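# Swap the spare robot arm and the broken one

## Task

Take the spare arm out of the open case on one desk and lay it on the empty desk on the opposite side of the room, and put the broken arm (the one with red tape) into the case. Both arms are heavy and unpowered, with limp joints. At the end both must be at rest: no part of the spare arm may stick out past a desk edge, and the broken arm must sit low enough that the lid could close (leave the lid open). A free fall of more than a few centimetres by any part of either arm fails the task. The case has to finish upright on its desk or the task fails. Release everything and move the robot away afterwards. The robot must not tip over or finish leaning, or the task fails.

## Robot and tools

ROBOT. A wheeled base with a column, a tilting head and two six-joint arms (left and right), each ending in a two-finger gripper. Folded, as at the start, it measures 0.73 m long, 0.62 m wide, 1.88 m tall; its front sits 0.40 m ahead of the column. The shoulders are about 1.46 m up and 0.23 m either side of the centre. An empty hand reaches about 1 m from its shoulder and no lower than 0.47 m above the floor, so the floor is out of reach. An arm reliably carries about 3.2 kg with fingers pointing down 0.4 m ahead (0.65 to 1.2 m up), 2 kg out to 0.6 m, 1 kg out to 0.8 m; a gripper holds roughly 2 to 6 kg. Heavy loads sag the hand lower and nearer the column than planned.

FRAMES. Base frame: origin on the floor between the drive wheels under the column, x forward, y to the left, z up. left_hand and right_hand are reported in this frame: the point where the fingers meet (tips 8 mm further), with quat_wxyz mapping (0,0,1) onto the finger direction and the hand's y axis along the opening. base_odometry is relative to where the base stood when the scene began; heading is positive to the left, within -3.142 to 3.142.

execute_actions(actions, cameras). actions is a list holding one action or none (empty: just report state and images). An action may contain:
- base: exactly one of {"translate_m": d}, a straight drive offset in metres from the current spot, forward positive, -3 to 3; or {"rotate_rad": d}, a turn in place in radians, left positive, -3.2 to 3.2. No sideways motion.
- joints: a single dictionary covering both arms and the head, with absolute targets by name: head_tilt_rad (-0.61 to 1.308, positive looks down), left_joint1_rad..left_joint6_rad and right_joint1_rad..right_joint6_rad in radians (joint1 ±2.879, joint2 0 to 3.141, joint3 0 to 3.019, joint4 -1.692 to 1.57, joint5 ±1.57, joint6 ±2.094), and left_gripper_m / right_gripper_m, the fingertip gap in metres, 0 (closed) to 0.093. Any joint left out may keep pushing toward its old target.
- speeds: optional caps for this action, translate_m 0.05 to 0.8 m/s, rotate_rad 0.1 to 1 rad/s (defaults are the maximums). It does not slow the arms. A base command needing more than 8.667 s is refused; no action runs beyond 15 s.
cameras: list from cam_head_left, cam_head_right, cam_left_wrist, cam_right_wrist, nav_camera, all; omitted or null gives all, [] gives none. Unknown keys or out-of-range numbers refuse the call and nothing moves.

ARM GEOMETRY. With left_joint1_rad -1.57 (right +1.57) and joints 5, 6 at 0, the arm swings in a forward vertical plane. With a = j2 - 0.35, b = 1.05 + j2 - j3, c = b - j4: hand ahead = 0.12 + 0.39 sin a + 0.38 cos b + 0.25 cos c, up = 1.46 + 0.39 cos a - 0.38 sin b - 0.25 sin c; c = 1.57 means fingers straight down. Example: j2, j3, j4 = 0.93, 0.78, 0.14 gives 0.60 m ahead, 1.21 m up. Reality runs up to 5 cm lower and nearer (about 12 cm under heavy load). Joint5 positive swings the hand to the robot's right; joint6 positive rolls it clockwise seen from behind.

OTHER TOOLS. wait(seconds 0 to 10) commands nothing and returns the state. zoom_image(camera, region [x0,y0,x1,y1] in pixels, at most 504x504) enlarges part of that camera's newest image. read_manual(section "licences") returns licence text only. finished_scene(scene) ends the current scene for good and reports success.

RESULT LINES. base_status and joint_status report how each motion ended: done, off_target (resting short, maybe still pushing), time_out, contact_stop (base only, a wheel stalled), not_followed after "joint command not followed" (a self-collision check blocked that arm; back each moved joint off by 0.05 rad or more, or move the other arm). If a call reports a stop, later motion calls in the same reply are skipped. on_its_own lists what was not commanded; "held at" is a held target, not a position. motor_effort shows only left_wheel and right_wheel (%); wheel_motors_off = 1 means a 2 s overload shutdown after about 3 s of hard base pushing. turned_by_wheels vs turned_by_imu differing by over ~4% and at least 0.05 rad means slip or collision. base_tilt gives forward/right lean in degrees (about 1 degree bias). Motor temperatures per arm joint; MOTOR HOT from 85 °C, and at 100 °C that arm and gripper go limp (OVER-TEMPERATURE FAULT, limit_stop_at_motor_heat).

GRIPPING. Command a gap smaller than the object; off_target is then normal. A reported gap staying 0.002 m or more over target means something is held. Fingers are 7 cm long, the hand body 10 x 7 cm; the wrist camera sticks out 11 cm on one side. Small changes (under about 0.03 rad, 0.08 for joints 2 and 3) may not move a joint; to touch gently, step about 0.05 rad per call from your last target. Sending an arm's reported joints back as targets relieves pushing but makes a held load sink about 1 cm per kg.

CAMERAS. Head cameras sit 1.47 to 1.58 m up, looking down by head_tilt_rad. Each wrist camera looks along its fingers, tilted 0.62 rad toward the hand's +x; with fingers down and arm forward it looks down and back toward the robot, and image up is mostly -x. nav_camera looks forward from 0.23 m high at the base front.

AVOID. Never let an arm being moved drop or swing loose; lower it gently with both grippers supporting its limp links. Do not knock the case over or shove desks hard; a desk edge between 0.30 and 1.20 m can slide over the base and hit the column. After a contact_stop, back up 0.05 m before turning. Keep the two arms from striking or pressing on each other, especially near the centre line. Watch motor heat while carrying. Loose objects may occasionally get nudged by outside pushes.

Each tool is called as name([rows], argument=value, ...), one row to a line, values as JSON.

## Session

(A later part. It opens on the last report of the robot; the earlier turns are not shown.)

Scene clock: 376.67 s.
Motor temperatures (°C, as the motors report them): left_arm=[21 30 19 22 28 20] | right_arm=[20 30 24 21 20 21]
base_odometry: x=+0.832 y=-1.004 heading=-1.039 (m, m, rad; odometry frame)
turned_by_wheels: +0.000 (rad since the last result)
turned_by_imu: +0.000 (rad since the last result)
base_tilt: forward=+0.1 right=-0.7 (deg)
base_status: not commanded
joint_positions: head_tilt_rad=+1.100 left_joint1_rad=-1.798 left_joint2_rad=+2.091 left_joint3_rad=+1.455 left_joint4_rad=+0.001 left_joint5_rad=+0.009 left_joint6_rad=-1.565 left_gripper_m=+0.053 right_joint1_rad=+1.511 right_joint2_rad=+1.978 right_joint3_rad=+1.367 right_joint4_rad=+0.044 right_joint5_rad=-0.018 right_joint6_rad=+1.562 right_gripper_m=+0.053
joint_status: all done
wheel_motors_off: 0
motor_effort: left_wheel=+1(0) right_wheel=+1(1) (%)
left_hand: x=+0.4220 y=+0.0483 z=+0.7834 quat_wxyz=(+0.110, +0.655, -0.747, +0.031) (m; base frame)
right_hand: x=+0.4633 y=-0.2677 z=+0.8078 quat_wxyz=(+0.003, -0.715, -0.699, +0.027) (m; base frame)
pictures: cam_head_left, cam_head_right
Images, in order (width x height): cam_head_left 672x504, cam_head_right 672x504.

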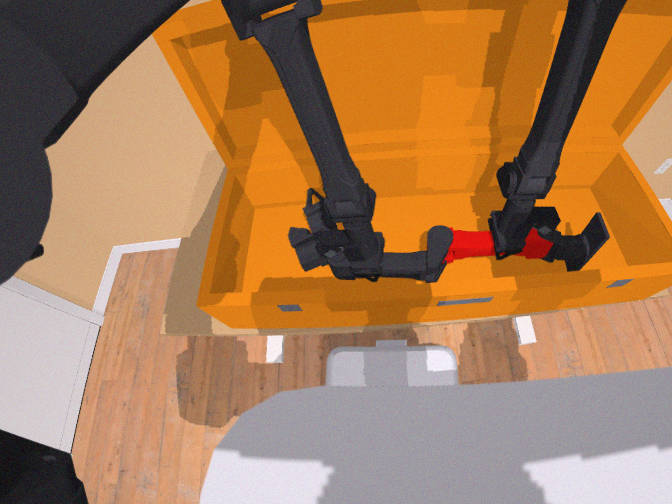

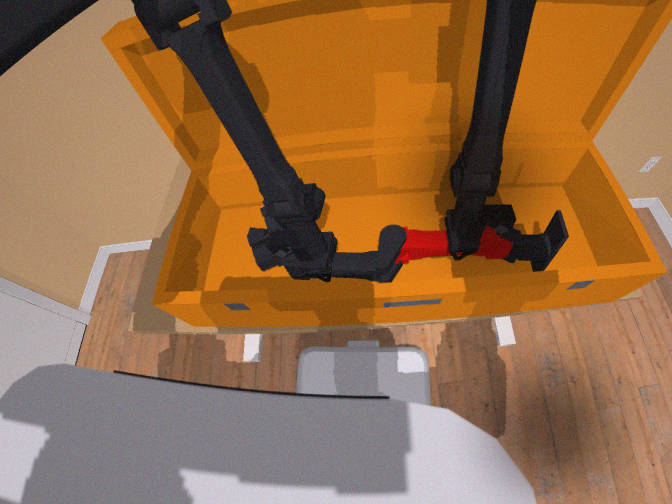

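execute_actions([
  {"joints":{"left_joint2_rad":2.1,"left_joint3_rad":1.455,"left_joint4_rad":0.0,"left_joint1_rad":-1.8,"right_joint1_rad":1.51,"right_joint2_rad":1.99,"right_joint3_rad":1.367,"right_joint4_rad":0.044}},
], cameras=[])

execute_actions([
  {"joints":{"left_gripper_m":0.058,"right_gripper_m":0.058}},
], cameras=[])

execute_actions([
  {"joints":{"left_gripper_m":0.08,"right_gripper_m":0.08}},
], cameras=["cam_head_left"])

execute_actions([
  {"joints":{"left_joint2_rad":1.88,"left_joint3_rad":1.26,"right_joint2_rad":1.78,"right_joint3_rad":1.2}},
], cameras=["cam_head_left","cam_head_right"])

Scene clock: 384.87 s.
Motor temperatures (°C, as the motors report them): left_arm=[21 29 19 22 27 20] | right_arm=[20 28 24 21 20 21]
base_odometry: x=+0.832 y=-1.004 heading=-1.039 (m, m, rad; odometry frame)
turned_by_wheels: +0.000 (rad since the last result)
turned_by_imu: +0.001 (rad since the last result)
base_tilt: forward=+0.2 right=-0.6 (deg)
base_status: not commanded
joint_positions: head_tilt_rad=+1.100 left_joint1_rad=-1.798 left_joint2_rad=+2.092 left_joint3_rad=+1.453 left_joint4_rad=-0.006 left_joint5_rad=+0.009 left_joint6_rad=-1.565 left_gripper_m=+0.053 right_joint1_rad=+1.510 right_joint2_rad=+1.978 right_joint3_rad=+1.366 right_joint4_rad=+0.036 right_joint5_rad=-0.018 right_joint6_rad=+1.562 right_gripper_m=+0.053
joint_status: all done
wheel_motors_off: 0
motor_effort: left_wheel=+1(1) right_wheel=+1(2) (%)
left_hand: x=+0.4186 y=+0.0487 z=+0.7834 quat_wxyz=(+0.113, +0.655, -0.747, +0.028) (m; base frame)
right_hand: x=+0.4604 y=-0.2679 z=+0.8079 quat_wxyz=(+0.007, -0.715, -0.698, +0.031) (m; base frame)
pictures: none
No camera images: the call's "cameras" was empty. Leave "cameras" out to get every camera's image.

Scene clock: 385.50 s.
Motor temperatures (°C, as the motors report them): left_arm=[21 29 19 22 27 20] | right_arm=[20 28 24 21 20 21]
base_odometry: x=+0.832 y=-1.004 heading=-1.039 (m, m, rad; odometry frame)
turned_by_wheels: +0.000 (rad since the last result)
turned_by_imu: +0.000 (rad since the last result)
base_tilt: forward=+0.3 right=-0.6 (deg)
base_status: not commanded
joint_positions: head_tilt_rad=+1.100 left_joint1_rad=-1.798 left_joint2_rad=+2.092 left_joint3_rad=+1.453 left_joint4_rad=-0.006 left_joint5_rad=+0.009 left_joint6_rad=-1.564 left_gripper_m=+0.058 right_joint1_rad=+1.510 right_joint2_rad=+1.978 right_joint3_rad=+1.366 right_joint4_rad=+0.036 right_joint5_rad=-0.035 right_joint6_rad=+1.562 right_gripper_m=+0.058
joint_status: all done
wheel_motors_off: 0
motor_effort: left_wheel=+0(0) right_wheel=+0(1) (%)
left_hand: x=+0.4186 y=+0.0487 z=+0.7834 quat_wxyz=(+0.113, +0.654, -0.747, +0.028) (m; base frame)
right_hand: x=+0.4605 y=-0.2653 z=+0.8078 quat_wxyz=(+0.013, -0.715, -0.698, +0.025) (m; base frame)
pictures: none
No camera images: the call's "cameras" was empty. Leave "cameras" out to get every camera's image.

Scene clock: 386.00 s.
Motor temperatures (°C, as the motors report them): left_arm=[21 29 19 22 27 20] | right_arm=[20 28 24 21 20 21]
base_odometry: x=+0.832 y=-1.004 heading=-1.039 (m, m, rad; odometry frame)
turned_by_wheels: +0.000 (rad since the last result)
turned_by_imu: +0.000 (rad since the last result)
base_tilt: forward=+0.1 right=-0.6 (deg)
base_status: not commanded
joint_positions: head_tilt_rad=+1.100 left_joint1_rad=-1.798 left_joint2_rad=+2.092 left_joint3_rad=+1.453 left_joint4_rad=-0.006 left_joint5_rad=+0.009 left_joint6_rad=-1.564 left_gripper_m=+0.080 right_joint1_rad=+1.510 right_joint2_rad=+1.978 right_joint3_rad=+1.366 right_joint4_rad=+0.036 right_joint5_rad=-0.035 right_joint6_rad=+1.562 right_gripper_m=+0.080
joint_status: all done
wheel_motors_off: 0
motor_effort: left_wheel=+0(0) right_wheel=+1(1) (%)
left_hand: x=+0.4186 y=+0.0487 z=+0.7834 quat_wxyz=(+0.113, +0.654, -0.747, +0.028) (m; base frame)
right_hand: x=+0.4605 y=-0.2653 z=+0.8078 quat_wxyz=(+0.013, -0.715, -0.698, +0.025) (m; base frame)
pictures: cam_head_left
Images, in order (width x height): cam_head_left 672x504.

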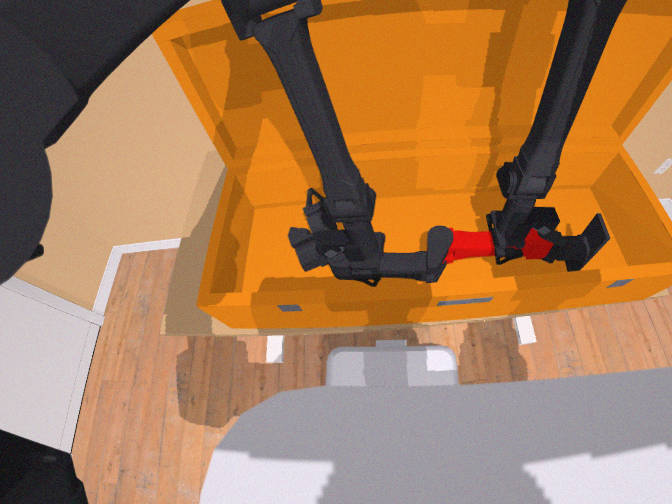

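Scene clock: 387.17 s.
Motor temperatures (°C, as the motors report them): left_arm=[21 29 19 22 27 20] | right_arm=[20 28 24 21 20 21]
base_odometry: x=+0.832 y=-1.004 heading=-1.039 (m, m, rad; odometry frame)
turned_by_wheels: +0.000 (rad since the last result)
turned_by_imu: +0.000 (rad since the last result)
base_tilt: forward=+0.1 right=-0.6 (deg)
base_status: not commanded
joint_positions: head_tilt_rad=+1.100 left_joint1_rad=-1.798 left_joint2_rad=+1.867 left_joint3_rad=+1.265 left_joint4_rad=-0.001 left_joint5_rad=+0.009 left_joint6_rad=-1.563 left_gripper_m=+0.080 right_joint1_rad=+1.510 right_joint2_rad=+1.772 right_joint3_rad=+1.203 right_joint4_rad=+0.042 right_joint5_rad=-0.035 right_joint6_rad=+1.563 right_gripper_m=+0.080
joint_status: all done
wheel_motors_off: 0
motor_effort: left_wheel=-2(3) right_wheel=+0(0) (%)
left_hand: x=+0.4492 y=+0.0617 z=+0.8658 quat_wxyz=(+0.099, +0.656, -0.747, +0.043) (m; base frame)
right_hand: x=+0.4860 y=-0.2620 z=+0.8851 quat_wxyz=(-0.005, -0.715, -0.699, +0.007) (m; base frame)
pictures: cam_head_left, cam_head_right
Images, in order (width x height): cam_head_left 672x504, cam_head_right 672x504.

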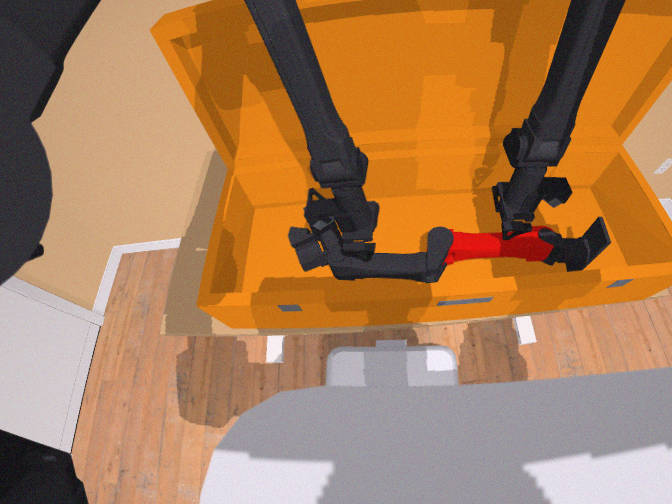

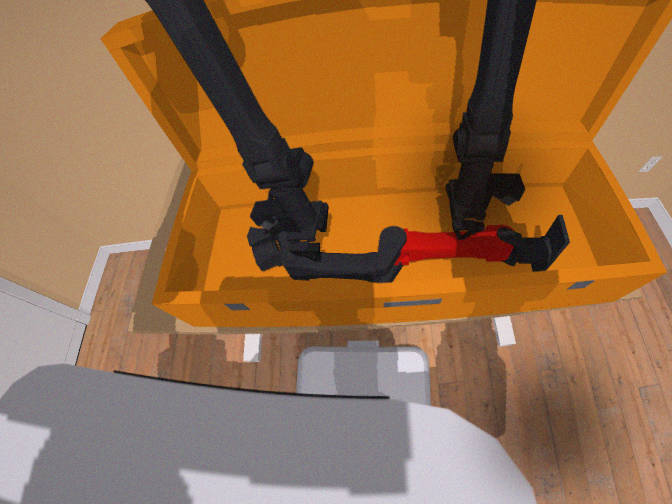

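execute_actions([
  {"joints":{"left_joint1_rad":-1.6,"left_joint2_rad":1.14,"left_joint3_rad":0.8,"left_joint4_rad":-0.15,"right_joint1_rad":1.57,"right_joint2_rad":1.14,"right_joint3_rad":0.8,"right_joint4_rad":-0.15}},
], cameras=["cam_head_left","cam_left_wrist","cam_right_wrist"])

execute_actions([
  {"base":{"translate_m":-0.8},"joints":{"head_tilt_rad":0.5}},
], cameras=["cam_head_left","nav_camera"])

zoom_image(camera="cam_head_left", region=[230,150,620,400])

Scene clock: 394.63 s.
Motor temperatures (°C, as the motors report them): left_arm=[21 29 19 22 26 20] | right_arm=[20 28 24 21 20 21]
base_odometry: x=+0.832 y=-1.004 heading=-1.039 (m, m, rad; odometry frame)
turned_by_wheels: +0.000 (rad since the last result)
turned_by_imu: +0.002 (rad since the last result)
base_tilt: forward=+0.1 right=-0.6 (deg)
base_status: not commanded
joint_positions: head_tilt_rad=+1.100 left_joint1_rad=-1.589 left_joint2_rad=+1.127 left_joint3_rad=+0.801 left_joint4_rad=-0.149 left_joint5_rad=+0.004 left_joint6_rad=-1.563 left_gripper_m=+0.080 right_joint1_rad=+1.575 right_joint2_rad=+1.129 right_joint3_rad=+0.803 right_joint4_rad=-0.146 right_joint5_rad=-0.037 right_joint6_rad=+1.563 right_gripper_m=+0.080
joint_status: all done
wheel_motors_off: 0
motor_effort: left_wheel=-3(7) right_wheel=+0(1) (%)
left_hand: x=+0.4818 y=+0.2147 z=+1.1095 quat_wxyz=(-0.010, +0.701, -0.713, +0.025) (m; base frame)
right_hand: x=+0.4831 y=-0.2169 z=+1.1090 quat_wxyz=(-0.004, -0.703, -0.711, -0.033) (m; base frame)
pictures: cam_head_left, cam_left_wrist, cam_right_wrist
Images, in order (width x height): cam_head_left 672x504, cam_left_wrist 672x504, cam_right_wrist 672x504.

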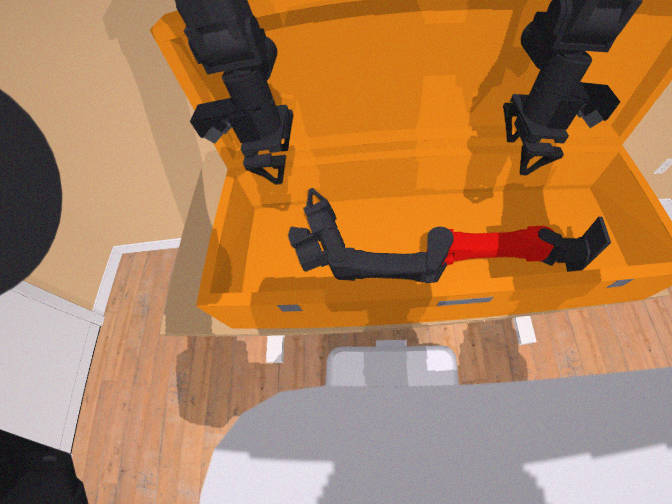

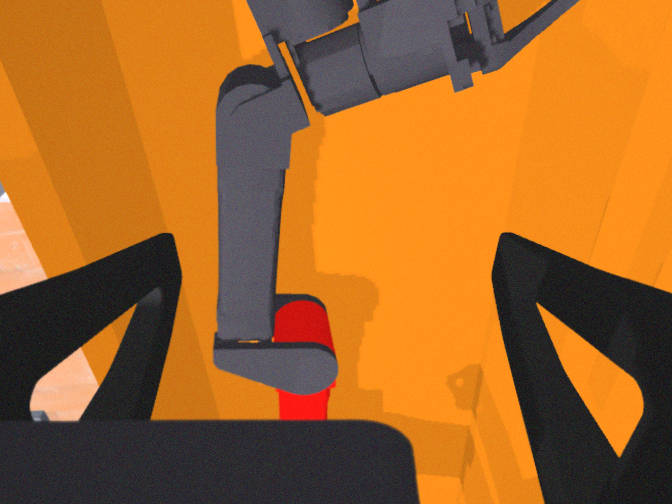

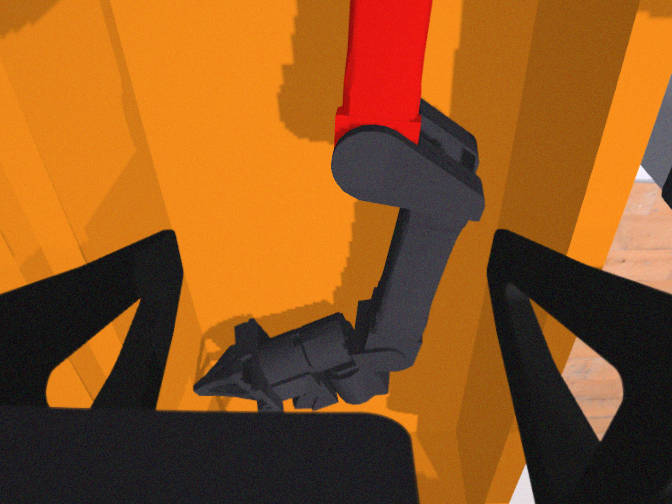

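Scene clock: 397.47 s.
Motor temperatures (°C, as the motors report them): left_arm=[21 29 19 22 26 20] | right_arm=[20 28 24 21 19 21]
base_odometry: x=+0.427 y=-0.315 heading=-1.039 (m, m, rad; odometry frame)
turned_by_wheels: -0.001 (rad since the last result)
turned_by_imu: +0.001 (rad since the last result)
base_tilt: forward=+0.1 right=-0.6 (deg)
base_status: done
joint_positions: head_tilt_rad=+0.518 left_joint1_rad=-1.589 left_joint2_rad=+1.132 left_joint3_rad=+0.793 left_joint4_rad=-0.149 left_joint5_rad=+0.004 left_joint6_rad=-1.563 left_gripper_m=+0.080 right_joint1_rad=+1.575 right_joint2_rad=+1.129 right_joint3_rad=+0.797 right_joint4_rad=-0.146 right_joint5_rad=-0.037 right_joint6_rad=+1.563 right_gripper_m=+0.080
joint_status: all done
wheel_motors_off: 0
motor_effort: left_wheel=+0(67) right_wheel=+1(60) (%)
left_hand: x=+0.4753 y=+0.2147 z=+1.1071 quat_wxyz=(-0.006, +0.701, -0.713, +0.020) (m; base frame)
right_hand: x=+0.4789 y=-0.2169 z=+1.1083 quat_wxyz=(-0.002, -0.703, -0.711, -0.030) (m; base frame)
pictures: cam_head_left, nav_camera
Images, in order (width x height): cam_head_left 672x504, nav_camera 672x504.

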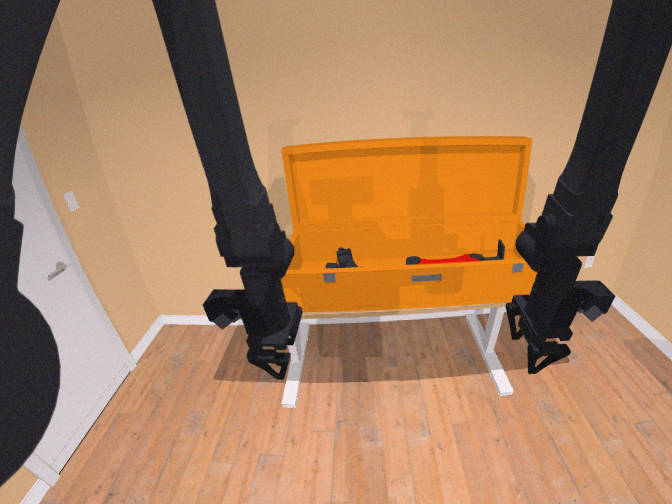

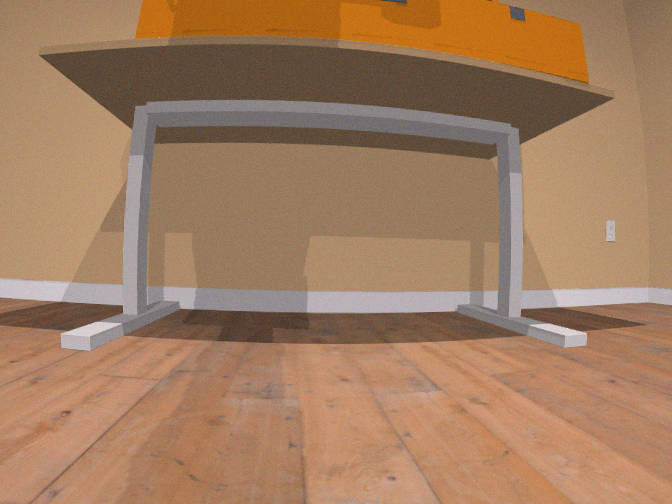

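Region (230, 150, 620, 400) of cam_head_left's 672x504 image, scaled by 1.292, with more detail than that image has; it fills the top 323 rows of this view, and the rest is white.

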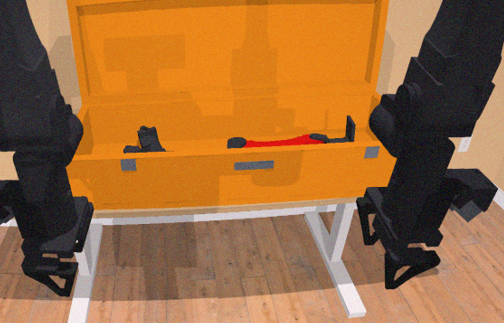

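execute_actions([
  {"base":{"translate_m":-0.65},"joints":{"left_joint2_rad":0.85,"left_joint3_rad":0.39,"left_joint4_rad":-0.96,"right_joint2_rad":0.85,"right_joint3_rad":0.37,"right_joint4_rad":-0.91}},
], cameras=["cam_head_left"])

zoom_image(camera="cam_head_left", region=[280,160,560,280])

Scene clock: 409.00 s.
Motor temperatures (°C, as the motors report them): left_arm=[21 28 19 22 25 20] | right_arm=[20 27 24 21 19 21]
base_odometry: x=+0.097 y=+0.246 heading=-1.040 (m, m, rad; odometry frame)
turned_by_wheels: -0.001 (rad since the last result)
turned_by_imu: +0.002 (rad since the last result)
base_tilt: forward=+0.2 right=-0.6 (deg)
base_status: done
joint_positions: head_tilt_rad=+0.518 left_joint1_rad=-1.589 left_joint2_rad=+0.846 left_joint3_rad=+0.388 left_joint4_rad=-0.948 left_joint5_rad=+0.004 left_joint6_rad=-1.563 left_gripper_m=+0.080 right_joint1_rad=+1.575 right_joint2_rad=+0.850 right_joint3_rad=+0.366 right_joint4_rad=-0.892 right_joint5_rad=-0.037 right_joint6_rad=+1.563 right_gripper_m=+0.080
joint_status: all done
wheel_motors_off: 0
motor_effort: left_wheel=-1(43) right_wheel=+1(37) (%)
left_hand: x=+0.1437 y=+0.2201 z=+1.2567 quat_wxyz=(+0.308, +0.632, -0.647, -0.296) (m; base frame)
right_hand: x=+0.1400 y=-0.2182 z=+1.2498 quat_wxyz=(+0.306, -0.645, -0.642, +0.278) (m; base frame)
pictures: cam_head_left
Images, in order (width x height): cam_head_left 672x504.

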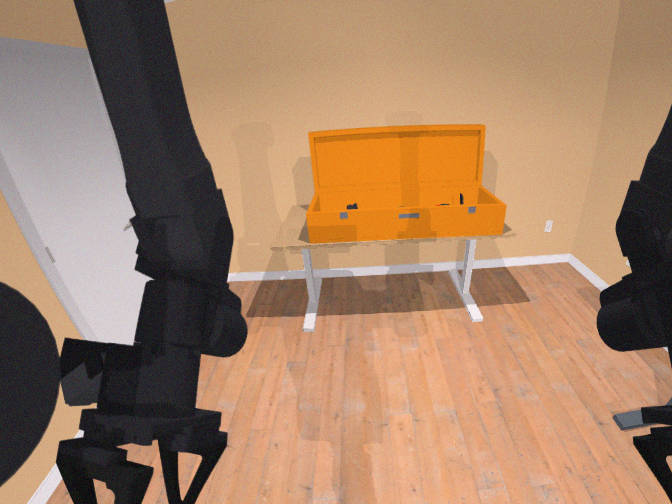

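Region (280, 160, 560, 280) of cam_head_left's 672x504 image, scaled by 1.800, with more detail than that image has; it fills the top 216 rows of this view, and the rest is white.

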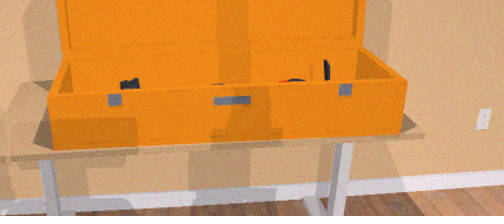

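finished_scene(scene=1)

The scene is finished: the task was done.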